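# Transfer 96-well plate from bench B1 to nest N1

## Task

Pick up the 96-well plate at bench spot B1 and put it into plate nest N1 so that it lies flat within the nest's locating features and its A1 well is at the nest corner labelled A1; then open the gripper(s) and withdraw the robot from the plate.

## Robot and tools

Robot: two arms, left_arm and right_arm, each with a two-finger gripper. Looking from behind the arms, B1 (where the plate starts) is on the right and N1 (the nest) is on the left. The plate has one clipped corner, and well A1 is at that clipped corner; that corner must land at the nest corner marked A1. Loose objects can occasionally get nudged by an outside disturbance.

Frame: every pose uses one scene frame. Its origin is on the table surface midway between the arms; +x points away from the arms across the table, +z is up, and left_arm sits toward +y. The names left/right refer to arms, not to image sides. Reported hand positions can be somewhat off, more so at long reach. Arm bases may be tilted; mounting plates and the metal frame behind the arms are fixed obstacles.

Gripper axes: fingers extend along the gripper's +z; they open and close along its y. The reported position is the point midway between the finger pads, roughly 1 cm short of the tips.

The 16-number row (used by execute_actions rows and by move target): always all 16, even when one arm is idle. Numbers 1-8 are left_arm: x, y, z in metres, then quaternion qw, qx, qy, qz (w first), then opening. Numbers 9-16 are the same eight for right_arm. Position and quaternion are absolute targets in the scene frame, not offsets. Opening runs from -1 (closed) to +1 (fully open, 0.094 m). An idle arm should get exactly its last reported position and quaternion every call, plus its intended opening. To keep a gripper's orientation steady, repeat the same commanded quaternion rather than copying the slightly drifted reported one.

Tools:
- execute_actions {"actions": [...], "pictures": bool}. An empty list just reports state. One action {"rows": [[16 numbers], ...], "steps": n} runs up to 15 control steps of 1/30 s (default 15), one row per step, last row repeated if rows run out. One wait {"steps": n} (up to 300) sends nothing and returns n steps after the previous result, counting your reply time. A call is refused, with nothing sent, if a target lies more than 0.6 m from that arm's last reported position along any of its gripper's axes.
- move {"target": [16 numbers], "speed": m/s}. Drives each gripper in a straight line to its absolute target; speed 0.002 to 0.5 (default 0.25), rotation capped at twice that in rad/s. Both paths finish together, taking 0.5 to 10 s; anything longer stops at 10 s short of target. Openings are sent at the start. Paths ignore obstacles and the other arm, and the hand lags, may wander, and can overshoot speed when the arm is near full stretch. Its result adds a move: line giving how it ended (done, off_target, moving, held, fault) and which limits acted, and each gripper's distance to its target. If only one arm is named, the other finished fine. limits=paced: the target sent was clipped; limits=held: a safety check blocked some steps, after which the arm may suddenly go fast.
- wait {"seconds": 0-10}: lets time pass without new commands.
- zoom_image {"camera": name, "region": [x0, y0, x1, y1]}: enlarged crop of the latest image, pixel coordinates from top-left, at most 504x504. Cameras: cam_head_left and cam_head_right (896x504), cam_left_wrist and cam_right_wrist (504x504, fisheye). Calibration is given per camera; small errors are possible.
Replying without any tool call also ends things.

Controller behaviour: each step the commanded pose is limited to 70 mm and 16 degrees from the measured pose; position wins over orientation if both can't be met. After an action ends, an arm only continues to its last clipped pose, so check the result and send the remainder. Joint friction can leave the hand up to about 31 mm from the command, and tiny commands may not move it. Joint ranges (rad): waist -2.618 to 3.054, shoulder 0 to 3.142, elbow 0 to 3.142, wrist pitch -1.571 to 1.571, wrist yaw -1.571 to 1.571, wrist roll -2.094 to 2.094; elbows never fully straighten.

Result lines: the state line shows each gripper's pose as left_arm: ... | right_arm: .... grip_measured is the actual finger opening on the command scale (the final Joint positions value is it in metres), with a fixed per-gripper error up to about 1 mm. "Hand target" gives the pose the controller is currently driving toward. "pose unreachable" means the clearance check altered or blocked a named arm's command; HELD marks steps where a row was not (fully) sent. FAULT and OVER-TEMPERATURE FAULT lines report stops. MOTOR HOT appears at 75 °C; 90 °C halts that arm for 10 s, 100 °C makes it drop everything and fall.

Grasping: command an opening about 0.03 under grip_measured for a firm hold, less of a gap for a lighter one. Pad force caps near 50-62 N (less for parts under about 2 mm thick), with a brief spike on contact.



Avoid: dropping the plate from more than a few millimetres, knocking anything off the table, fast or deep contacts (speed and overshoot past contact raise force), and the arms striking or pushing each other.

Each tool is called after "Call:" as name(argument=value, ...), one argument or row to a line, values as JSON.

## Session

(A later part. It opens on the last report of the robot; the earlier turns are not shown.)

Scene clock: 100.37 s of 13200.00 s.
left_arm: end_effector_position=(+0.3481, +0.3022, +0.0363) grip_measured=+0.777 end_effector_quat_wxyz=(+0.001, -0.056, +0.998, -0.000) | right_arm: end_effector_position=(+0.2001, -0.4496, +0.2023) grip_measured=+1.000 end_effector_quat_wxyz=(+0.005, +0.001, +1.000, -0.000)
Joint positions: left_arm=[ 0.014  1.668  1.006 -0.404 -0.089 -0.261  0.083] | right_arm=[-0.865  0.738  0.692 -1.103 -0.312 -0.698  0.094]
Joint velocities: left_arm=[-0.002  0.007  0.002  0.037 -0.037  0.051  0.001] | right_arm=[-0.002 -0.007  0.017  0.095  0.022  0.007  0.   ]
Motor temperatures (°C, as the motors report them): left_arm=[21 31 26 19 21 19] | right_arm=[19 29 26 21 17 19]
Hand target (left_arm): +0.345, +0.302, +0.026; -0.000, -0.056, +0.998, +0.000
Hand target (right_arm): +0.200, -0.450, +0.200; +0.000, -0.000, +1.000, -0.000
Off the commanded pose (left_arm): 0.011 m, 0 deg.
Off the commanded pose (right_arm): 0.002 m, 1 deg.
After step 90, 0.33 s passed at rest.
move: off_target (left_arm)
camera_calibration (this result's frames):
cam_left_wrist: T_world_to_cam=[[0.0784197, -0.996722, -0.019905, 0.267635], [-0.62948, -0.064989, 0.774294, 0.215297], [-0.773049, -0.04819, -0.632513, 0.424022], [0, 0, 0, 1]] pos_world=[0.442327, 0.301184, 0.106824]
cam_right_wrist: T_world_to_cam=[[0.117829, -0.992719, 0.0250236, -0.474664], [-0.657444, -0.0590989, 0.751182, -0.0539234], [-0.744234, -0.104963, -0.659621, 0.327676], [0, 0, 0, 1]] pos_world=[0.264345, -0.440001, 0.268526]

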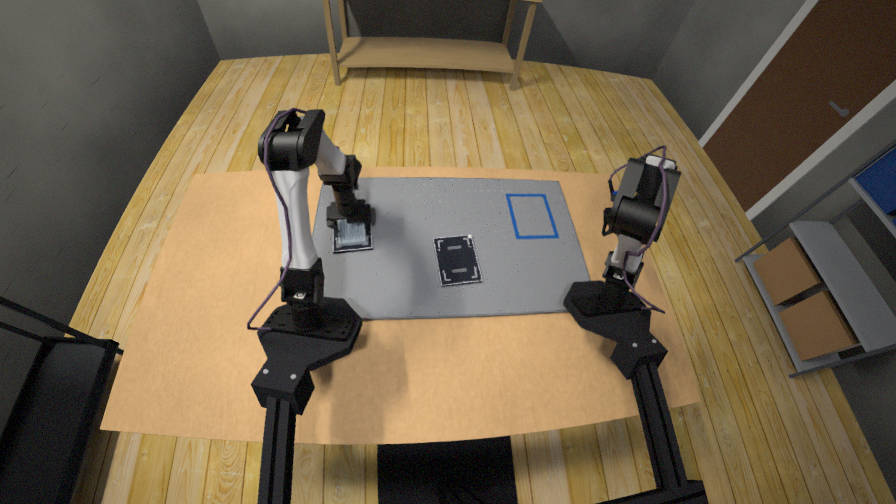

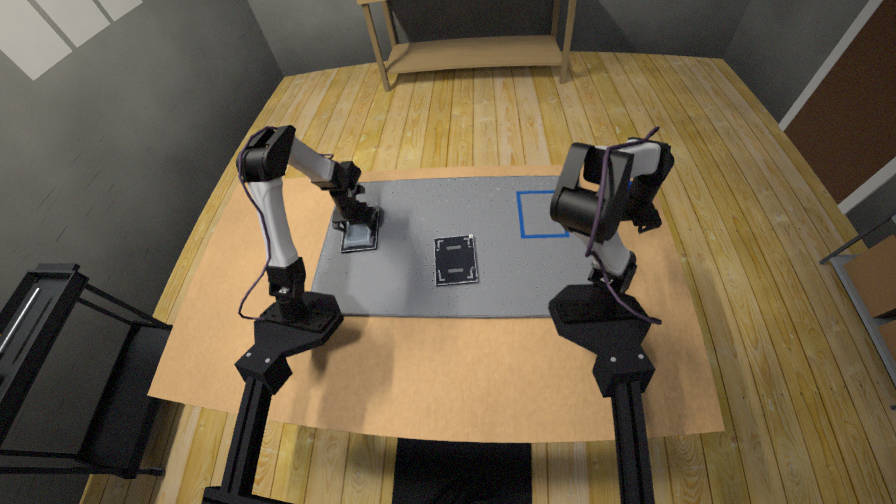

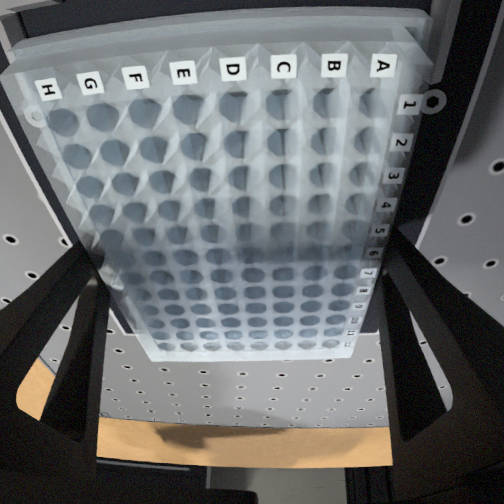

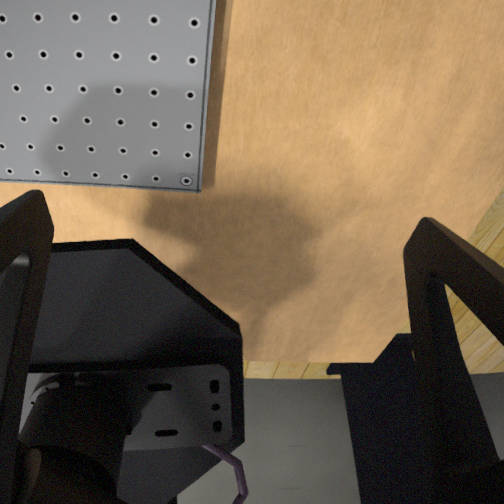

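Call:
move(
  target=[0.352,0.294,0.045,0,-0.056,0.998,0,0.74,0.2,-0.45,0.2,0,0,1,0,1],
  speed=0.01,
)

Scene clock: 103.30 s of 13200.00 s.
left_arm: end_effector_position=(+0.3445, +0.2989, +0.0383) grip_measured=+0.777 end_effector_quat_wxyz=(-0.008, -0.056, +0.998, +0.003) | right_arm: end_effector_position=(+0.2001, -0.4496, +0.2023) grip_measured=+1.000 end_effector_quat_wxyz=(+0.005, +0.001, +1.000, -0.000)
Joint positions: left_arm=[-0.     1.668  1.016 -0.435 -0.099 -0.277  0.083] | right_arm=[-0.865  0.738  0.692 -1.103 -0.312 -0.698  0.094]
Joint velocities: left_arm=[-0.012  0.007 -0.012 -0.051  0.022  0.037 -0.   ] | right_arm=[-0.012  0.027  0.012 -0.051 -0.051  0.007  0.   ]
Motor temperatures (°C, as the motors report them): left_arm=[20 31 26 19 21 19] | right_arm=[19 29 26 21 17 19]
Hand target (left_arm): +0.352, +0.294, +0.045; +0.000, -0.056, +0.998, +0.000
Hand target (right_arm): +0.200, -0.450, +0.200; +0.000, -0.000, +1.000, -0.000
Off the commanded pose (left_arm): 0.011 m, 1 deg.
Off the commanded pose (right_arm): 0.002 m, 1 deg.
move: off_target (left_arm)
camera_calibration (this result's frames):
cam_left_wrist: T_world_to_cam=[[0.0792822, -0.996461, -0.027922, 0.264652], [-0.614342, -0.0708997, 0.785848, 0.207413], [-0.785047, -0.0451501, -0.617789, 0.424994], [0, 0, 0, 1]] pos_world=[0.44008, 0.29761, 0.10695]
cam_right_wrist: T_world_to_cam=[[0.117829, -0.992719, 0.0250236, -0.474664], [-0.657444, -0.0590989, 0.751182, -0.0539234], [-0.744234, -0.104963, -0.659621, 0.327676], [0, 0, 0, 1]] pos_world=[0.264345, -0.440001, 0.268526]

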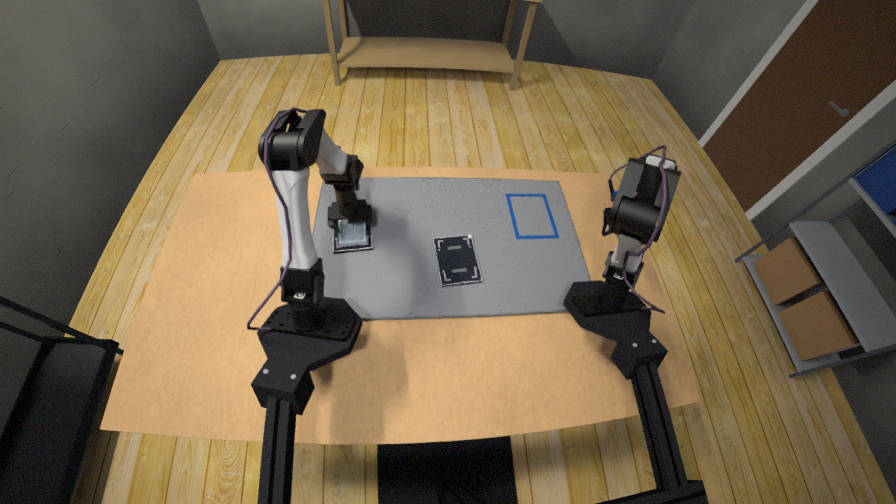

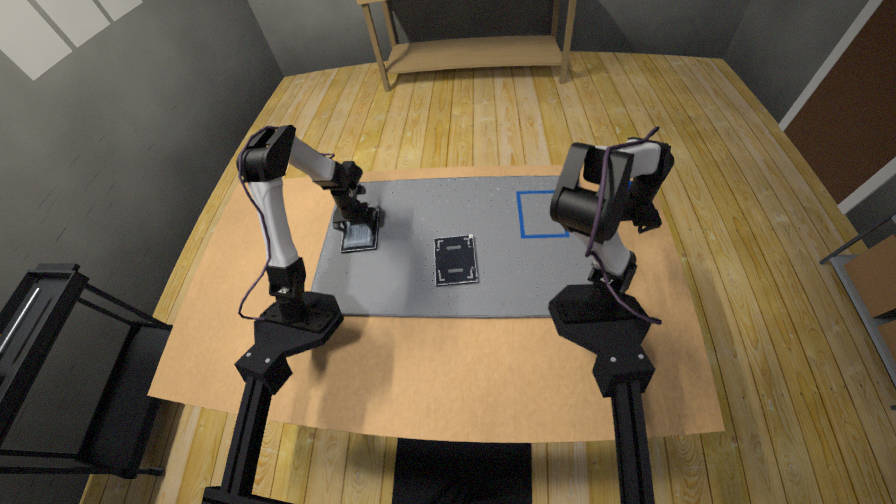

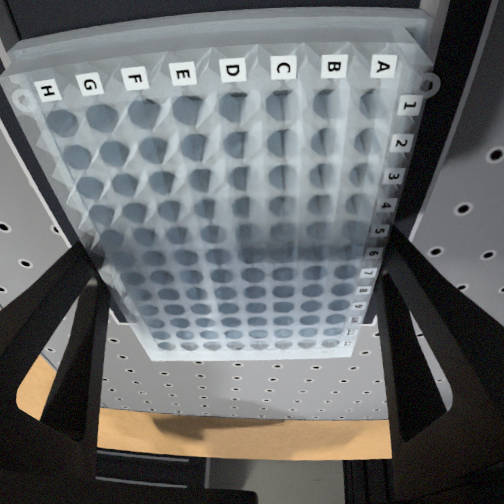

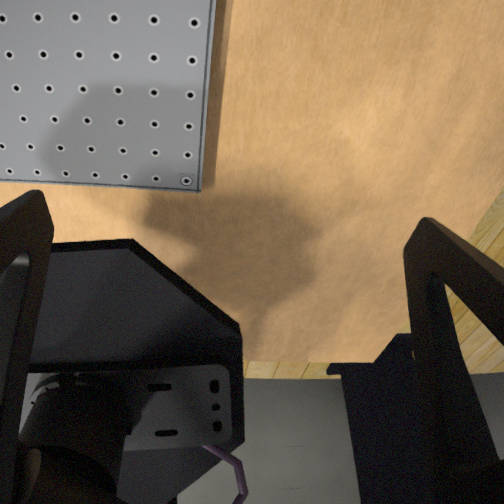

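Call:
move(
  target=[0.358,0.298,0.052,0,-0.056,0.998,0,0.74,0.2,-0.45,0.2,0,0,1,0,1],
  speed=0.01,
)

Scene clock: 107.73 s of 13200.00 s.
left_arm: end_effector_position=(+0.3497, +0.2985, +0.0429) grip_measured=+0.777 end_effector_quat_wxyz=(-0.009, -0.056, +0.998, +0.004) | right_arm: end_effector_position=(+0.2001, -0.4496, +0.2023) grip_measured=+1.000 end_effector_quat_wxyz=(+0.005, +0.001, +1.000, -0.000)
Joint positions: left_arm=[-0.     1.668  1.046 -0.467 -0.099 -0.277  0.083] | right_arm=[-0.865  0.738  0.692 -1.103 -0.312 -0.698  0.094]
Joint velocities: left_arm=[-0.022 -0.002 -0.012 -0.037 -0.007 -0.022  0.   ] | right_arm=[ 0.002  0.002  0.007  0.007 -0.051 -0.037  0.   ]
Motor temperatures (°C, as the motors report them): left_arm=[20 31 26 19 21 19] | right_arm=[18 29 26 21 17 19]
Hand target (left_arm): +0.358, +0.298, +0.052; +0.000, -0.056, +0.998, -0.000
Hand target (right_arm): +0.200, -0.450, +0.200; +0.000, -0.000, +1.000, -0.000
Off the commanded pose (left_arm): 0.012 m, 1 deg.
Off the commanded pose (right_arm): 0.002 m, 1 deg.
move: off_target (left_arm)
camera_calibration (this result's frames):
cam_left_wrist: T_world_to_cam=[[0.0793339, -0.996439, -0.0285652, 0.263982], [-0.612271, -0.0713208, 0.787425, 0.206259], [-0.786658, -0.0449798, -0.615749, 0.432286], [0, 0, 0, 1]] pos_world=[0.445404, 0.297197, 0.111307]
cam_right_wrist: T_world_to_cam=[[0.117829, -0.992719, 0.0250236, -0.474664], [-0.657444, -0.0590989, 0.751182, -0.0539234], [-0.744234, -0.104963, -0.659621, 0.327676], [0, 0, 0, 1]] pos_world=[0.264345, -0.440001, 0.268526]

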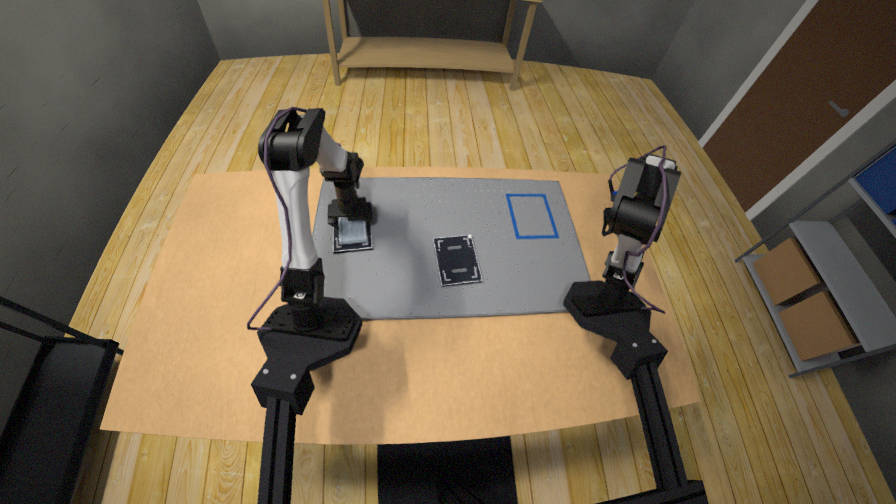

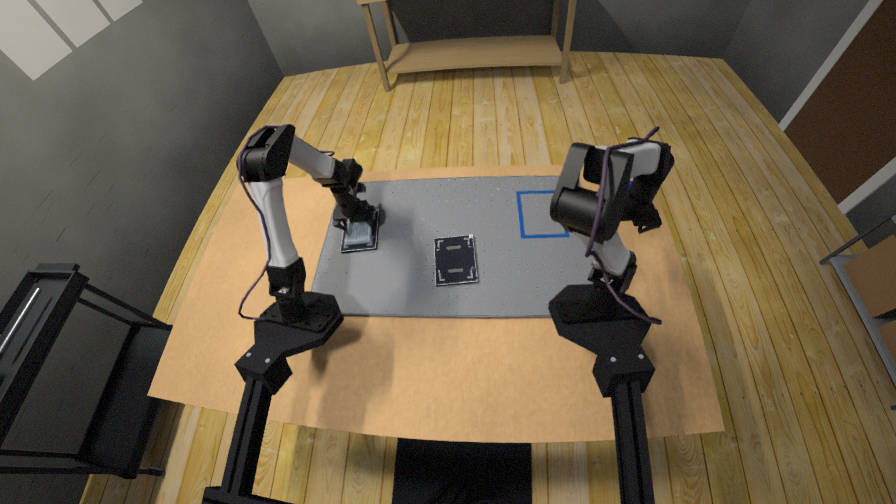

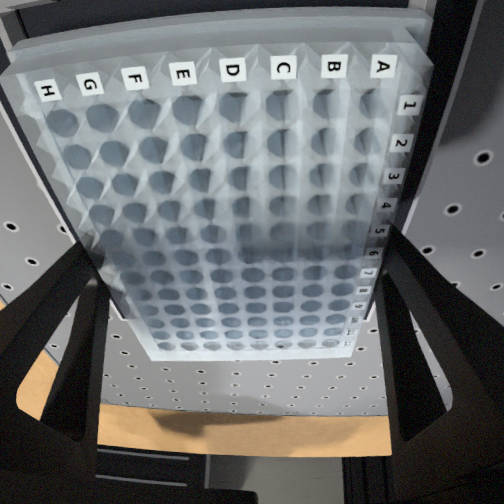

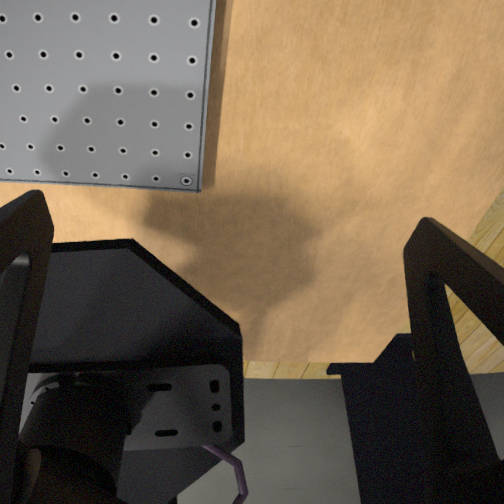

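Call:
move(
  target=[0.351,0.298,0.026,0,-0.056,0.998,0,0.74,0.2,-0.45,0.2,0,0,1,0,1],
  speed=0.008,
)

Call:
zoom_image(
  camera="cam_head_left",
  region=[310,195,400,265],
)

Scene clock: 113.03 s of 13200.00 s.
left_arm: end_effector_position=(+0.3551, +0.2970, +0.0375) grip_measured=+0.777 end_effector_quat_wxyz=(+0.001, -0.057, +0.998, +0.001) | right_arm: end_effector_position=(+0.2001, -0.4496, +0.2023) grip_measured=+1.000 end_effector_quat_wxyz=(+0.005, +0.001, +1.000, -0.000)
Joint positions: left_arm=[-0.     1.685  1.046 -0.429 -0.098 -0.277  0.083] | right_arm=[-0.865  0.738  0.692 -1.103 -0.312 -0.698  0.094]
Joint velocities: left_arm=[-0.002 -0.007  0.012  0.022  0.037  0.007 -0.001] | right_arm=[-0.027 -0.002 -0.022  0.037 -0.051  0.007  0.   ]
Motor temperatures (°C, as the motors report them): left_arm=[20 31 26 19 21 19] | right_arm=[18 28 26 21 17 19]
Hand target (left_arm): +0.351, +0.298, +0.026; -0.000, -0.056, +0.998, +0.000
Hand target (right_arm): +0.200, -0.450, +0.200; +0.000, -0.000, +1.000, -0.000
Off the commanded pose (left_arm): 0.012 m, 0 deg.
Off the commanded pose (right_arm): 0.002 m, 1 deg.
move: off_target (left_arm)
camera_calibration (this result's frames):
cam_left_wrist: T_world_to_cam=[[0.0815299, -0.996412, -0.0227047, 0.26086], [-0.628448, -0.0690762, 0.774779, 0.219208], [-0.773567, -0.048899, -0.631825, 0.43031], [0, 0, 0, 1]] pos_world=[0.449367, 0.296108, 0.107966]
cam_right_wrist: T_world_to_cam=[[0.117829, -0.992719, 0.0250236, -0.474664], [-0.657444, -0.0590989, 0.751182, -0.0539234], [-0.744234, -0.104963, -0.659621, 0.327676], [0, 0, 0, 1]] pos_world=[0.264345, -0.440001, 0.268526]

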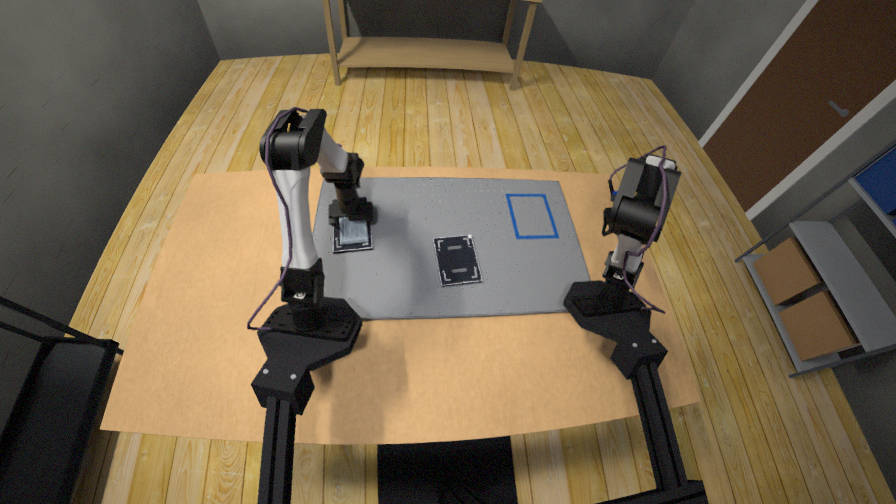

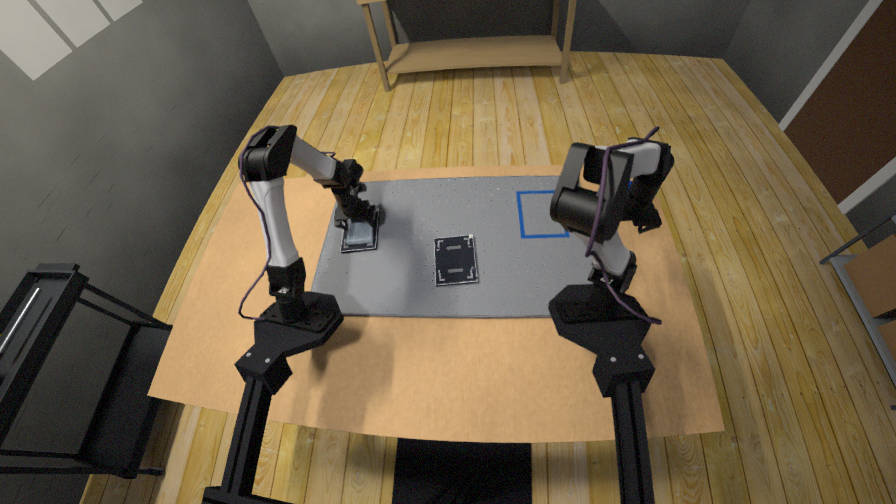

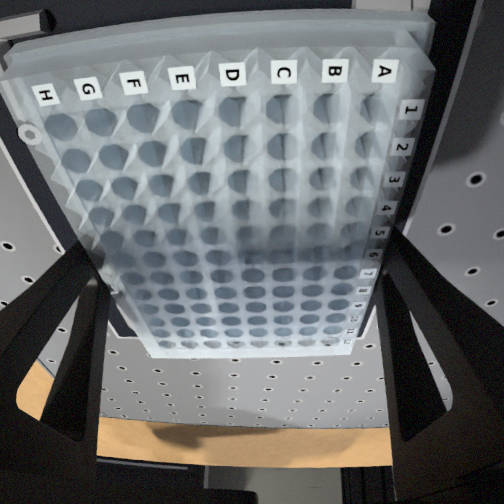

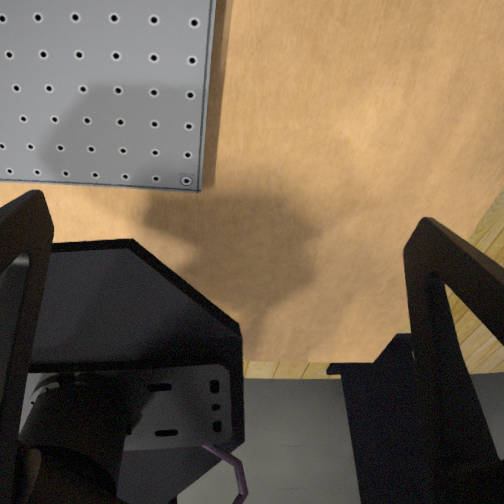

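Region (310, 195, 400, 265) of cam_head_left's 896x504 image, scaled by 5.600, with more detail than that image has.

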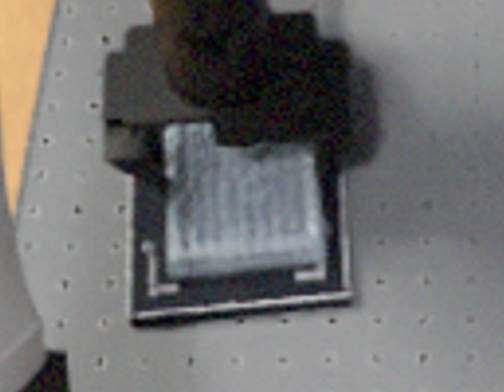

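Call:
move(
  target=[0.343,0.305,0.048,0,-0.056,0.998,0,0.74,0.2,-0.45,0.2,0,0,1,0,1],
  speed=0.01,
)

Scene clock: 116.60 s of 13200.00 s.
left_arm: end_effector_position=(+0.3482, +0.3018, +0.0450) grip_measured=+0.777 end_effector_quat_wxyz=(+0.003, -0.057, +0.998, +0.001) | right_arm: end_effector_position=(+0.2001, -0.4496, +0.2023) grip_measured=+1.000 end_effector_quat_wxyz=(+0.005, +0.001, +1.000, -0.000)
Joint positions: left_arm=[ 0.008  1.64   1.007 -0.43  -0.096 -0.268  0.083] | right_arm=[-0.865  0.738  0.692 -1.103 -0.312 -0.698  0.094]
Joint velocities: left_arm=[-0.002  0.022  0.002  0.022  0.007 -0.095 -0.   ] | right_arm=[-0.002 -0.017 -0.022 -0.022  0.022  0.037  0.   ]
Motor temperatures (°C, as the motors report them): left_arm=[20 31 26 19 21 19] | right_arm=[18 28 26 21 17 19]
Hand target (left_arm): +0.343, +0.305, +0.048; +0.000, -0.056, +0.998, -0.000
Hand target (right_arm): +0.200, -0.450, +0.200; +0.000, -0.000, +1.000, -0.000
Off the commanded pose (left_arm): 0.007 m, 0 deg.
Off the commanded pose (right_arm): 0.002 m, 1 deg.
move: done
camera_calibration (this result's frames):
cam_left_wrist: T_world_to_cam=[[0.0806438, -0.996468, -0.0234292, 0.266723], [-0.631957, -0.0692932, 0.7719, 0.210856], [-0.770796, -0.0474427, -0.635313, 0.42867], [0, 0, 0, 1]] pos_world=[0.442159, 0.300729, 0.115829]
cam_right_wrist: T_world_to_cam=[[0.117829, -0.992719, 0.0250236, -0.474664], [-0.657444, -0.0590989, 0.751182, -0.0539234], [-0.744234, -0.104963, -0.659621, 0.327676], [0, 0, 0, 1]] pos_world=[0.264345, -0.440001, 0.268526]

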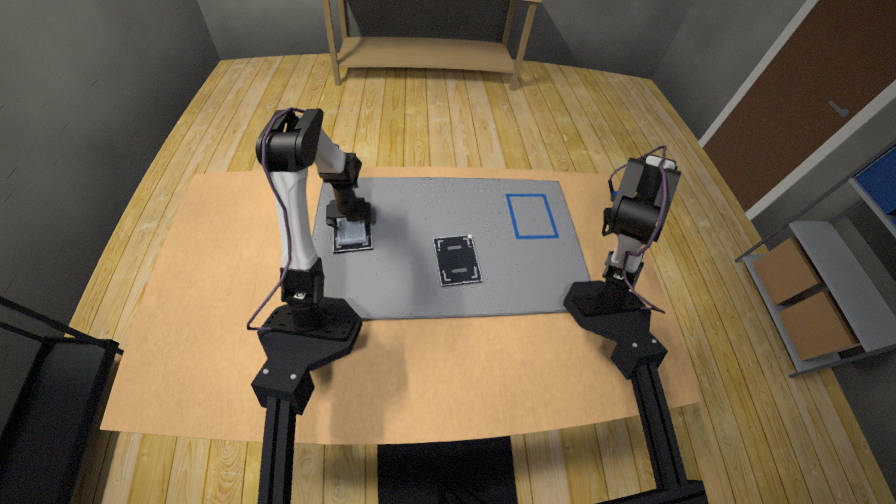

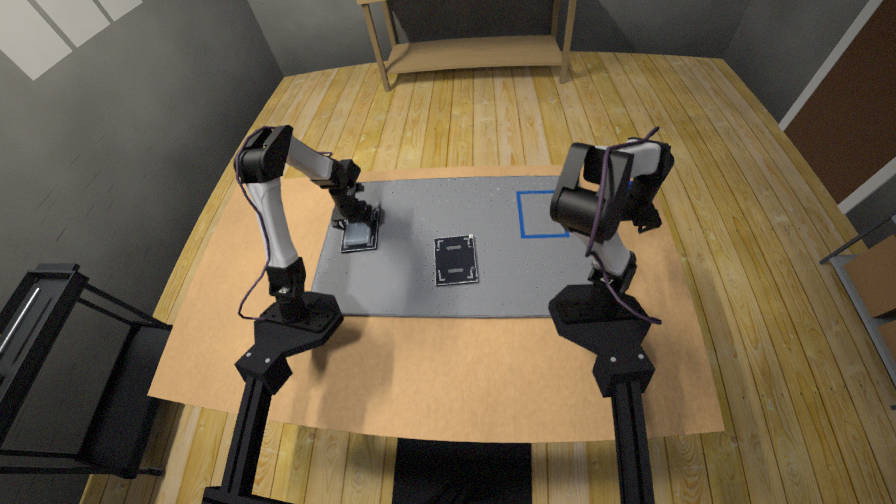

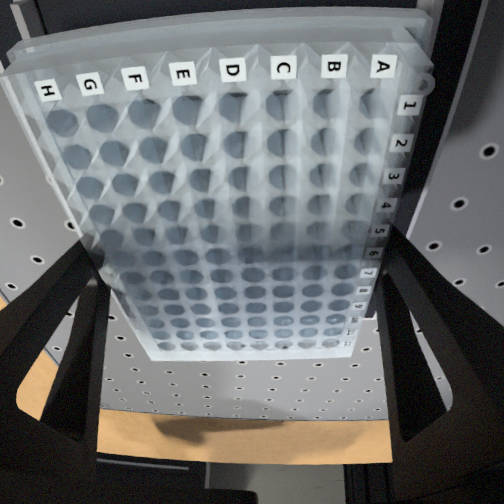

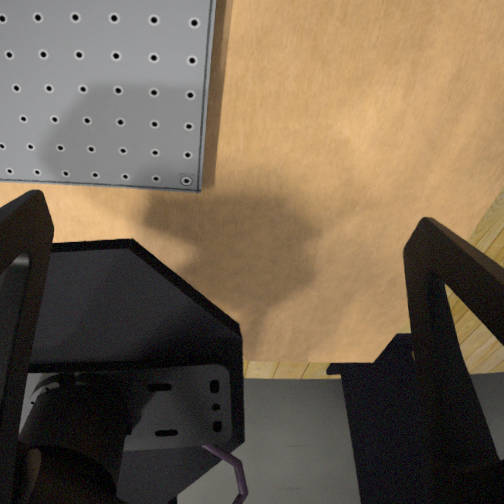

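Call:
move(
  target=[0.350,0.302,0.026,0,-0.056,0.998,0,0.74,0.2,-0.45,0.2,0,0,1,0,1],
  speed=0.008,
)

Call:
zoom_image(
  camera="cam_head_left",
  region=[310,195,400,265],
)

Scene clock: 121.37 s of 13200.00 s.
left_arm: end_effector_position=(+0.3452, +0.3012, +0.0355) grip_measured=+0.777 end_effector_quat_wxyz=(-0.004, -0.055, +0.998, +0.003) | right_arm: end_effector_position=(+0.2001, -0.4496, +0.2023) grip_measured=+1.000 end_effector_quat_wxyz=(+0.005, +0.001, +1.000, -0.000)
Joint positions: left_arm=[ 0.008  1.671  1.007 -0.413 -0.095 -0.266  0.083] | right_arm=[-0.865  0.738  0.692 -1.103 -0.312 -0.698  0.094]
Joint velocities: left_arm=[ 0.002 -0.012 -0.007 -0.051 -0.066 -0.051 -0.   ] | right_arm=[-0.017 -0.017 -0.007 -0.037 -0.007 -0.022  0.   ]
Motor temperatures (°C, as the motors report them): left_arm=[20 31 26 19 21 19] | right_arm=[18 27 26 21 17 19]
Hand target (left_arm): +0.350, +0.302, +0.026; +0.000, -0.056, +0.998, +0.000
Hand target (right_arm): +0.200, -0.450, +0.200; +0.000, -0.000, +1.000, -0.000
Off the commanded pose (left_arm): 0.011 m, 1 deg.
Off the commanded pose (right_arm): 0.002 m, 1 deg.
move: off_target (left_arm)
camera_calibration (this result's frames):
cam_left_wrist: T_world_to_cam=[[0.0774458, -0.996657, -0.0260371, 0.267457], [-0.620985, -0.0686522, 0.78081, 0.211932], [-0.779987, -0.0443018, -0.624225, 0.422125], [0, 0, 0, 1]] pos_world=[0.440145, 0.299813, 0.104986]
cam_right_wrist: T_world_to_cam=[[0.117829, -0.992719, 0.0250236, -0.474664], [-0.657444, -0.0590989, 0.751182, -0.0539234], [-0.744234, -0.104963, -0.659621, 0.327676], [0, 0, 0, 1]] pos_world=[0.264345, -0.440001, 0.268526]

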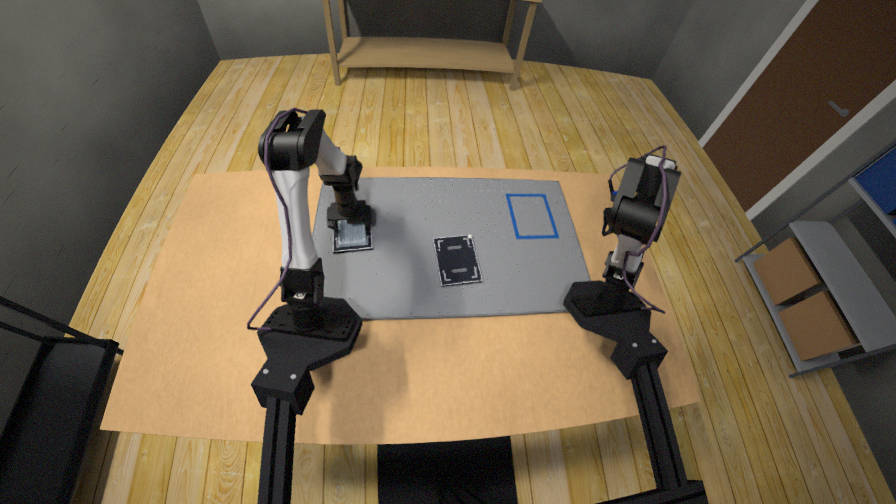

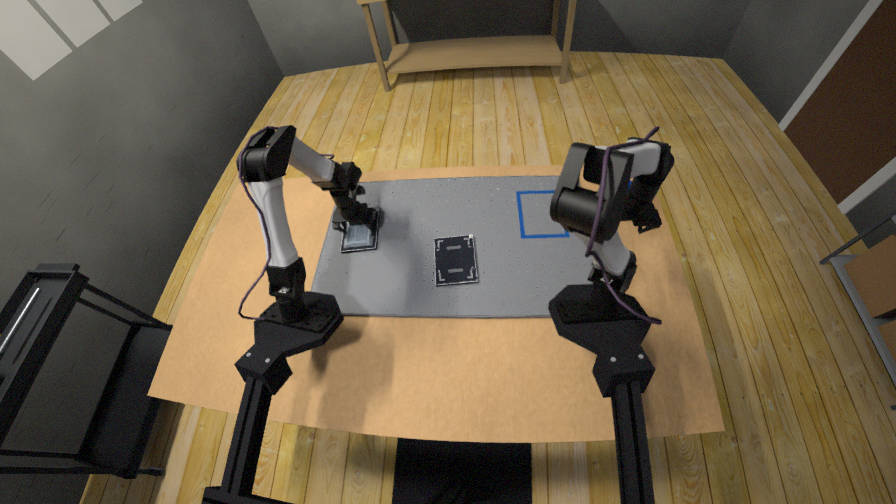

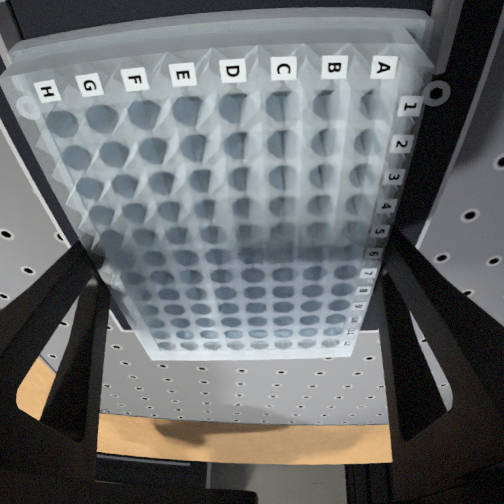

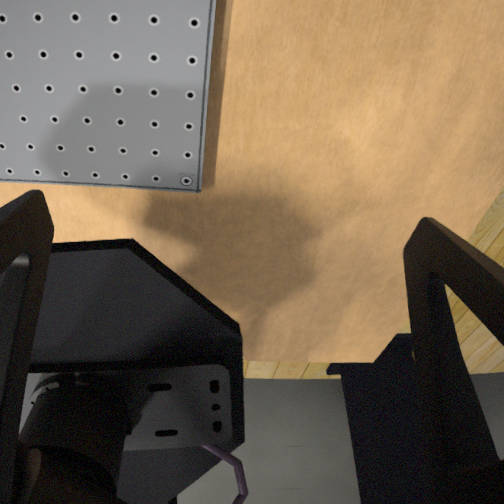

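Region (310, 195, 400, 265) of cam_head_left's 896x504 image, scaled by 5.600, with more detail than that image has.

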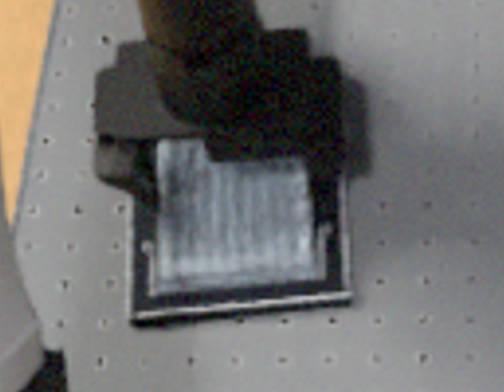

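Call:
move(
  target=[0.357,0.296,0.043,0,-0.056,0.998,0,0.74,0.2,-0.45,0.2,0,0,1,0,1],
  speed=0.008,
)

Scene clock: 126.63 s of 13200.00 s.
left_arm: end_effector_position=(+0.3537, +0.3004, +0.0404) grip_measured=+0.777 end_effector_quat_wxyz=(+0.001, -0.056, +0.998, +0.002) | right_arm: end_effector_position=(+0.2001, -0.4496, +0.2023) grip_measured=+1.000 end_effector_quat_wxyz=(+0.005, +0.001, +1.000, -0.000)
Joint positions: left_arm=[ 0.008  1.671  1.039 -0.435 -0.095 -0.268  0.083] | right_arm=[-0.865  0.738  0.692 -1.103 -0.312 -0.698  0.094]
Joint velocities: left_arm=[ 0.007  0.002 -0.002 -0.037  0.022 -0.051 -0.   ] | right_arm=[ 0.012 -0.002 -0.012  0.081 -0.007 -0.022  0.   ]
Motor temperatures (°C, as the motors report them): left_arm=[20 31 26 19 21 19] | right_arm=[18 27 26 21 17 19]
Hand target (left_arm): +0.357, +0.296, +0.043; +0.000, -0.056, +0.998, -0.000
Hand target (right_arm): +0.200, -0.450, +0.200; +0.000, -0.000, +1.000, -0.000
Off the commanded pose (left_arm): 0.006 m, 0 deg.
Off the commanded pose (right_arm): 0.002 m, 1 deg.
After step 90, 0.17 s passed at rest.
move: done
camera_calibration (this result's frames):
cam_left_wrist: T_world_to_cam=[[0.0796468, -0.996536, -0.0239291, 0.265148], [-0.62786, -0.0687971, 0.775279, 0.216058], [-0.77424, -0.0467244, -0.631165, 0.430744], [0, 0, 0, 1]] pos_world=[0.448035, 0.29922, 0.11071]
cam_right_wrist: T_world_to_cam=[[0.117829, -0.992719, 0.0250236, -0.474664], [-0.657444, -0.0590989, 0.751182, -0.0539234], [-0.744234, -0.104963, -0.659621, 0.327676], [0, 0, 0, 1]] pos_world=[0.264345, -0.440001, 0.268526]

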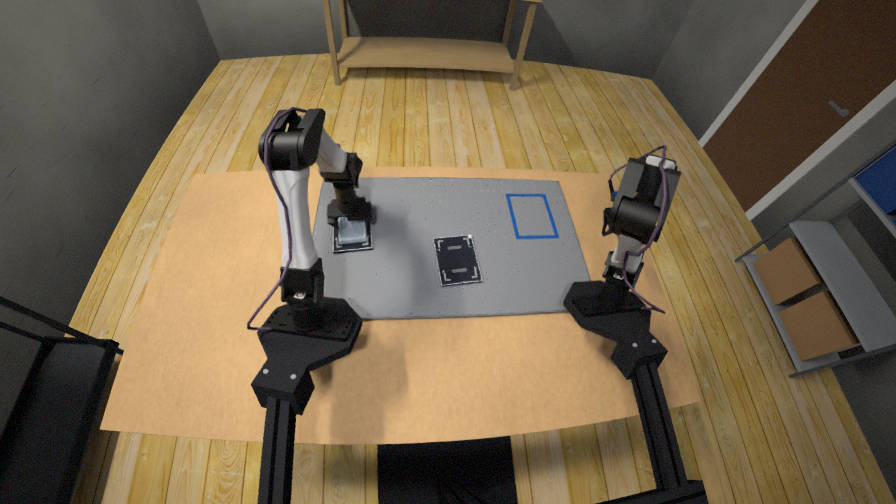

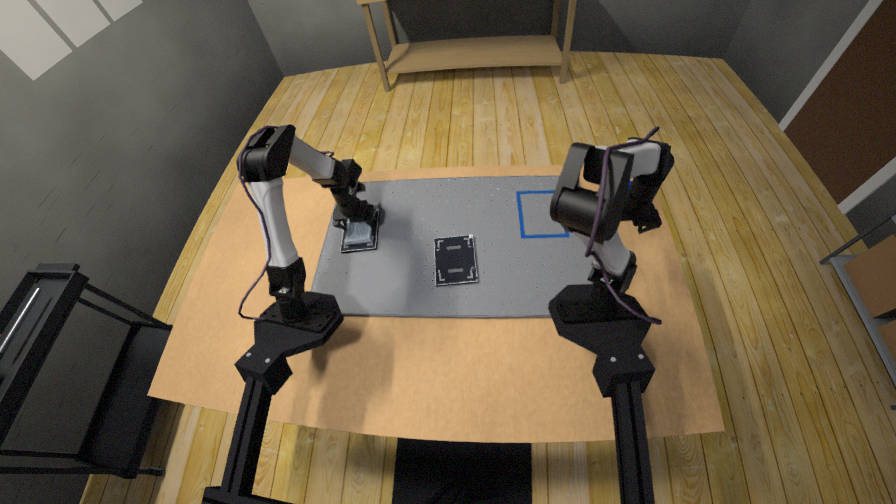

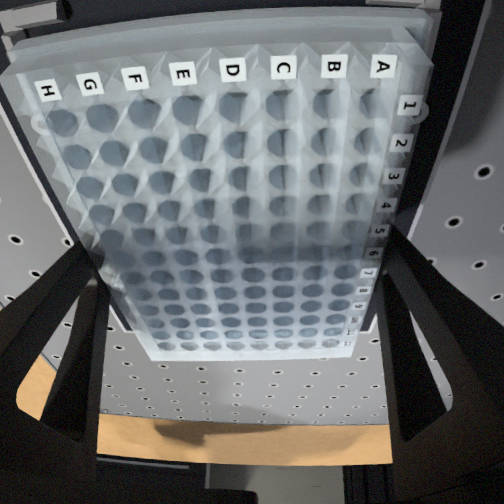

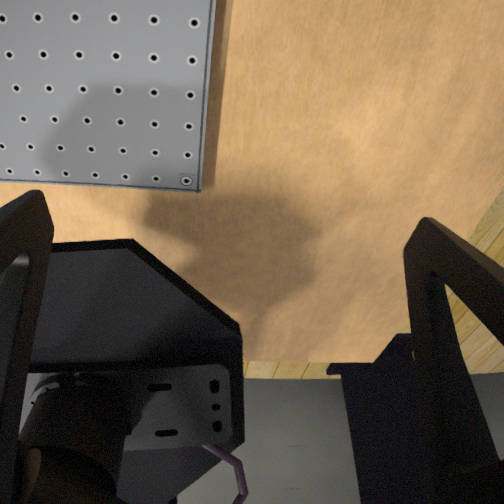

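Call:
move(
  target=[0.352,0.300,0.024,0,-0.056,0.998,0,0.74,0.2,-0.45,0.2,0,0,1,0,1],
  speed=0.008,
)

Call:
zoom_image(
  camera="cam_head_left",
  region=[310,195,400,265],
)

Scene clock: 132.03 s of 13200.00 s.
left_arm: end_effector_position=(+0.3538, +0.2998, +0.0370) grip_measured=+0.777 end_effector_quat_wxyz=(+0.000, -0.056, +0.998, +0.001) | right_arm: end_effector_position=(+0.2001, -0.4496, +0.2023) grip_measured=+1.000 end_effector_quat_wxyz=(+0.005, +0.001, +1.000, -0.000)
Joint positions: left_arm=[ 0.008  1.682  1.039 -0.424 -0.094 -0.268  0.083] | right_arm=[-0.865  0.738  0.692 -1.103 -0.312 -0.698  0.094]
Joint velocities: left_arm=[ 0.022  0.012 -0.007 -0.007 -0.037  0.022 -0.001] | right_arm=[-0.002 -0.002  0.007  0.022 -0.022  0.051  0.   ]
Motor temperatures (°C, as the motors report them): left_arm=[20 31 26 19 21 19] | right_arm=[18 27 26 21 17 19]
Hand target (left_arm): +0.351, +0.300, +0.025; -0.000, -0.056, +0.998, +0.000
Hand target (right_arm): +0.200, -0.450, +0.200; +0.000, -0.000, +1.000, -0.000
Off the commanded pose (left_arm): 0.013 m, 0 deg.
Off the commanded pose (right_arm): 0.002 m, 1 deg.
After step 90, 0.13 s passed at rest.
move: off_target (left_arm)
camera_calibration (this result's frames):
cam_left_wrist: T_world_to_cam=[[0.0800224, -0.996532, -0.022816, 0.264348], [-0.627698, -0.0681593, 0.775467, 0.218475], [-0.774333, -0.0477332, -0.630975, 0.429009], [0, 0, 0, 1]] pos_world=[0.448178, 0.298801, 0.107305]
cam_right_wrist: T_world_to_cam=[[0.117829, -0.992719, 0.0250236, -0.474664], [-0.657444, -0.0590989, 0.751182, -0.0539234], [-0.744234, -0.104963, -0.659621, 0.327676], [0, 0, 0, 1]] pos_world=[0.264345, -0.440001, 0.268526]

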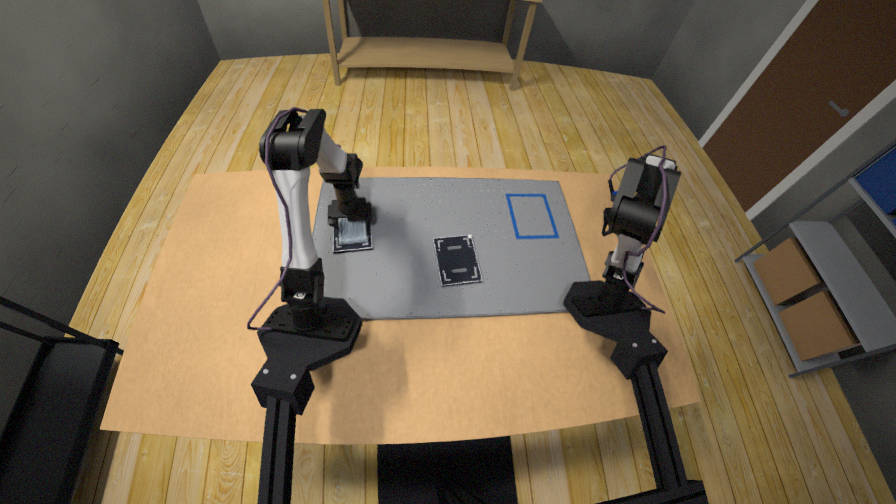

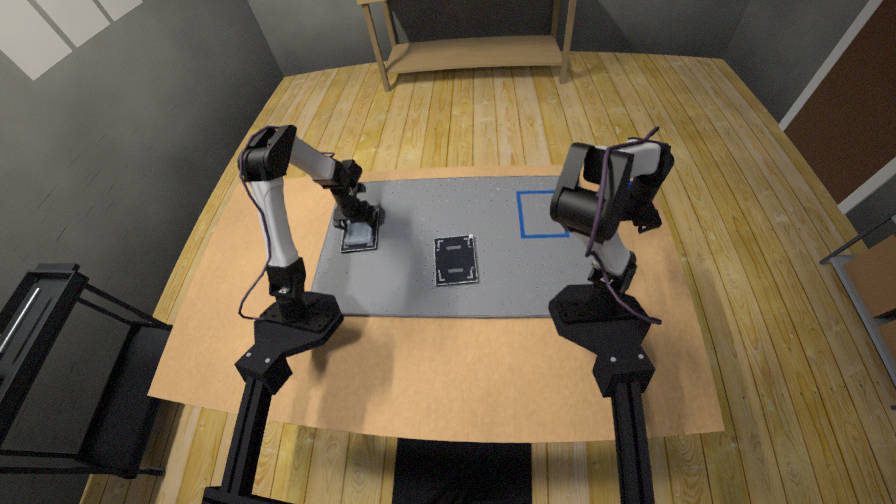

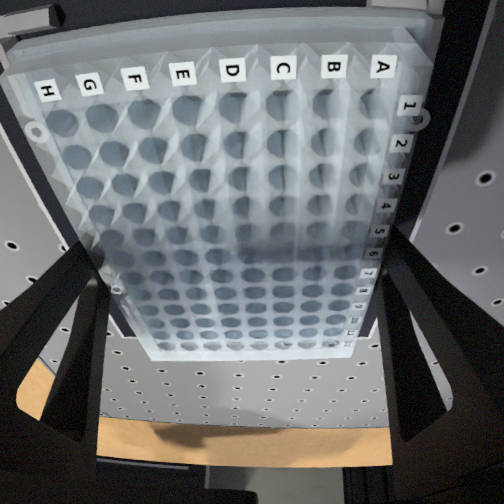

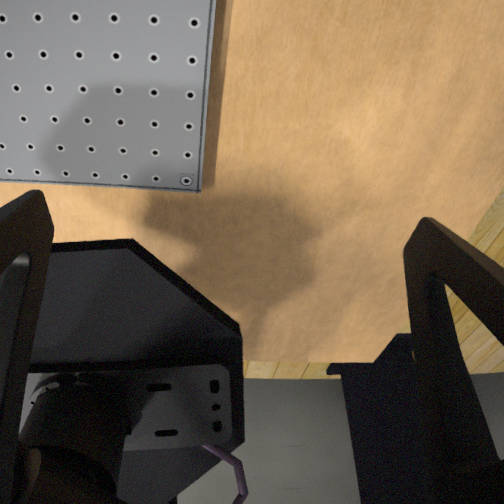

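Region (310, 195, 400, 265) of cam_head_left's 896x504 image, scaled by 5.600, with more detail than that image has.

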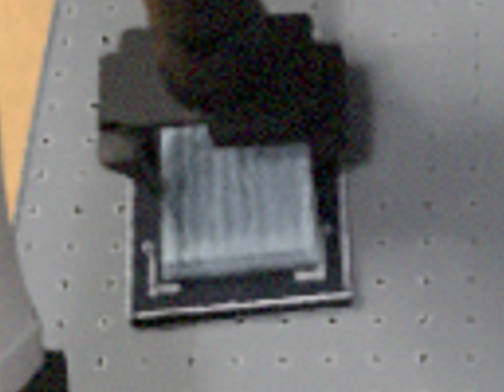

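Call:
move(
  target=[0.348,0.300,0.018,0,-0.056,0.998,0,0.74,0.2,-0.45,0.2,0,0,1,0,1],
  speed=0.006,
)

Call:
zoom_image(
  camera="cam_head_left",
  region=[310,195,400,265],
)

Scene clock: 138.03 s of 13200.00 s.
left_arm: end_effector_position=(+0.3535, +0.2997, +0.0361) grip_measured=+0.777 end_effector_quat_wxyz=(+0.002, -0.057, +0.998, +0.000) | right_arm: end_effector_position=(+0.2001, -0.4496, +0.2023) grip_measured=+1.000 end_effector_quat_wxyz=(+0.005, +0.001, +1.000, -0.000)
Joint positions: left_arm=[ 0.008  1.682  1.033 -0.415 -0.093 -0.268  0.083] | right_arm=[-0.865  0.738  0.692 -1.103 -0.312 -0.698  0.094]
Joint velocities: left_arm=[ 0.007 -0.017  0.007 -0.066 -0.022 -0.051 -0.   ] | right_arm=[ 0.022  0.002 -0.012 -0.051 -0.11  -0.022  0.   ]
Motor temperatures (°C, as the motors report them): left_arm=[20 31 26 20 21 19] | right_arm=[18 26 26 21 17 19]
Hand target (left_arm): +0.347, +0.300, +0.019; -0.001, -0.056, +0.998, +0.000
Hand target (right_arm): +0.200, -0.450, +0.200; +0.000, -0.000, +1.000, -0.000
Off the commanded pose (left_arm): 0.019 m, 0 deg.
Off the commanded pose (right_arm): 0.002 m, 1 deg.
move: off_target (left_arm)
camera_calibration (this result's frames):
cam_left_wrist: T_world_to_cam=[[0.0804058, -0.996535, -0.0212768, 0.264001], [-0.630202, -0.067363, 0.773504, 0.21966], [-0.772257, -0.0487856, -0.633435, 0.427862], [0, 0, 0, 1]] pos_world=[0.447623, 0.298757, 0.106732]
cam_right_wrist: T_world_to_cam=[[0.117829, -0.992719, 0.0250236, -0.474664], [-0.657444, -0.0590989, 0.751182, -0.0539234], [-0.744234, -0.104963, -0.659621, 0.327676], [0, 0, 0, 1]] pos_world=[0.264345, -0.440001, 0.268526]

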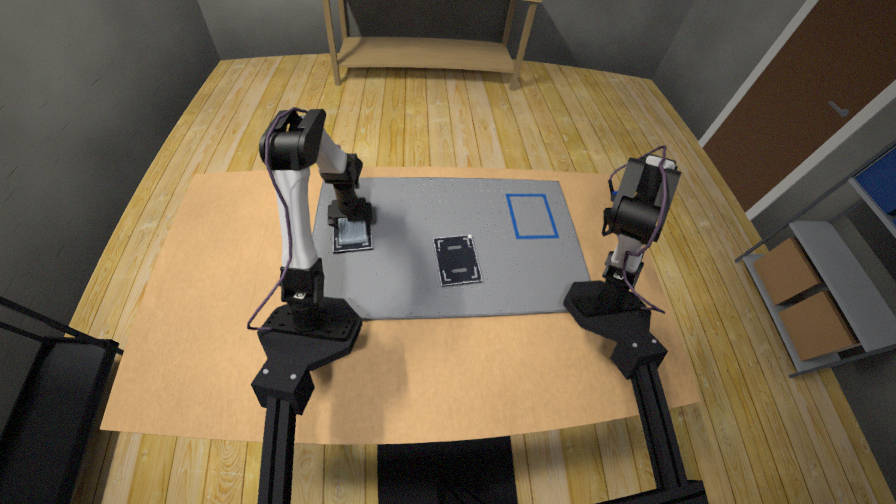

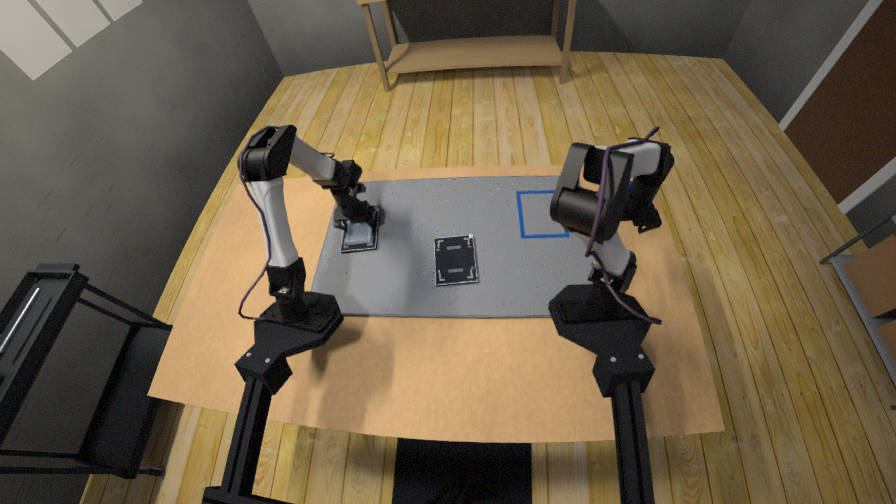

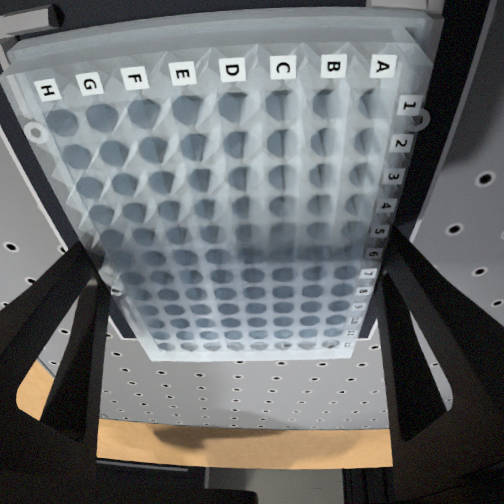

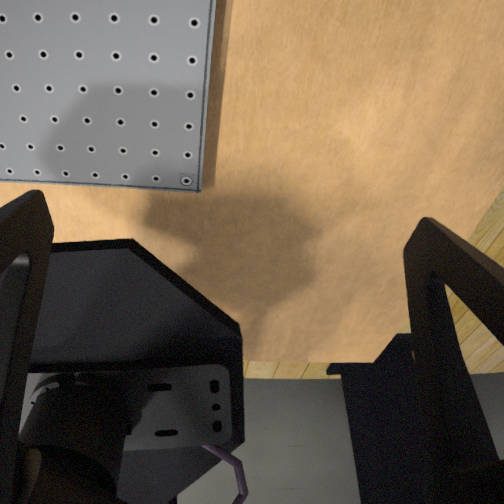

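Region (310, 195, 400, 265) of cam_head_left's 896x504 image, scaled by 5.600, with more detail than that image has.

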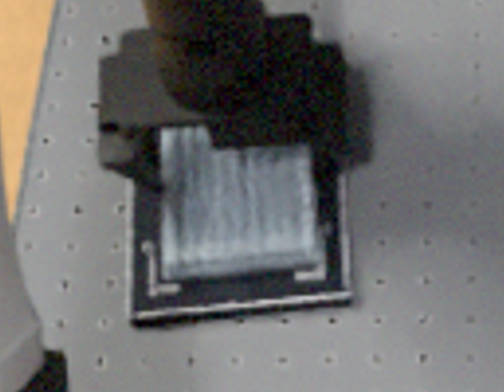

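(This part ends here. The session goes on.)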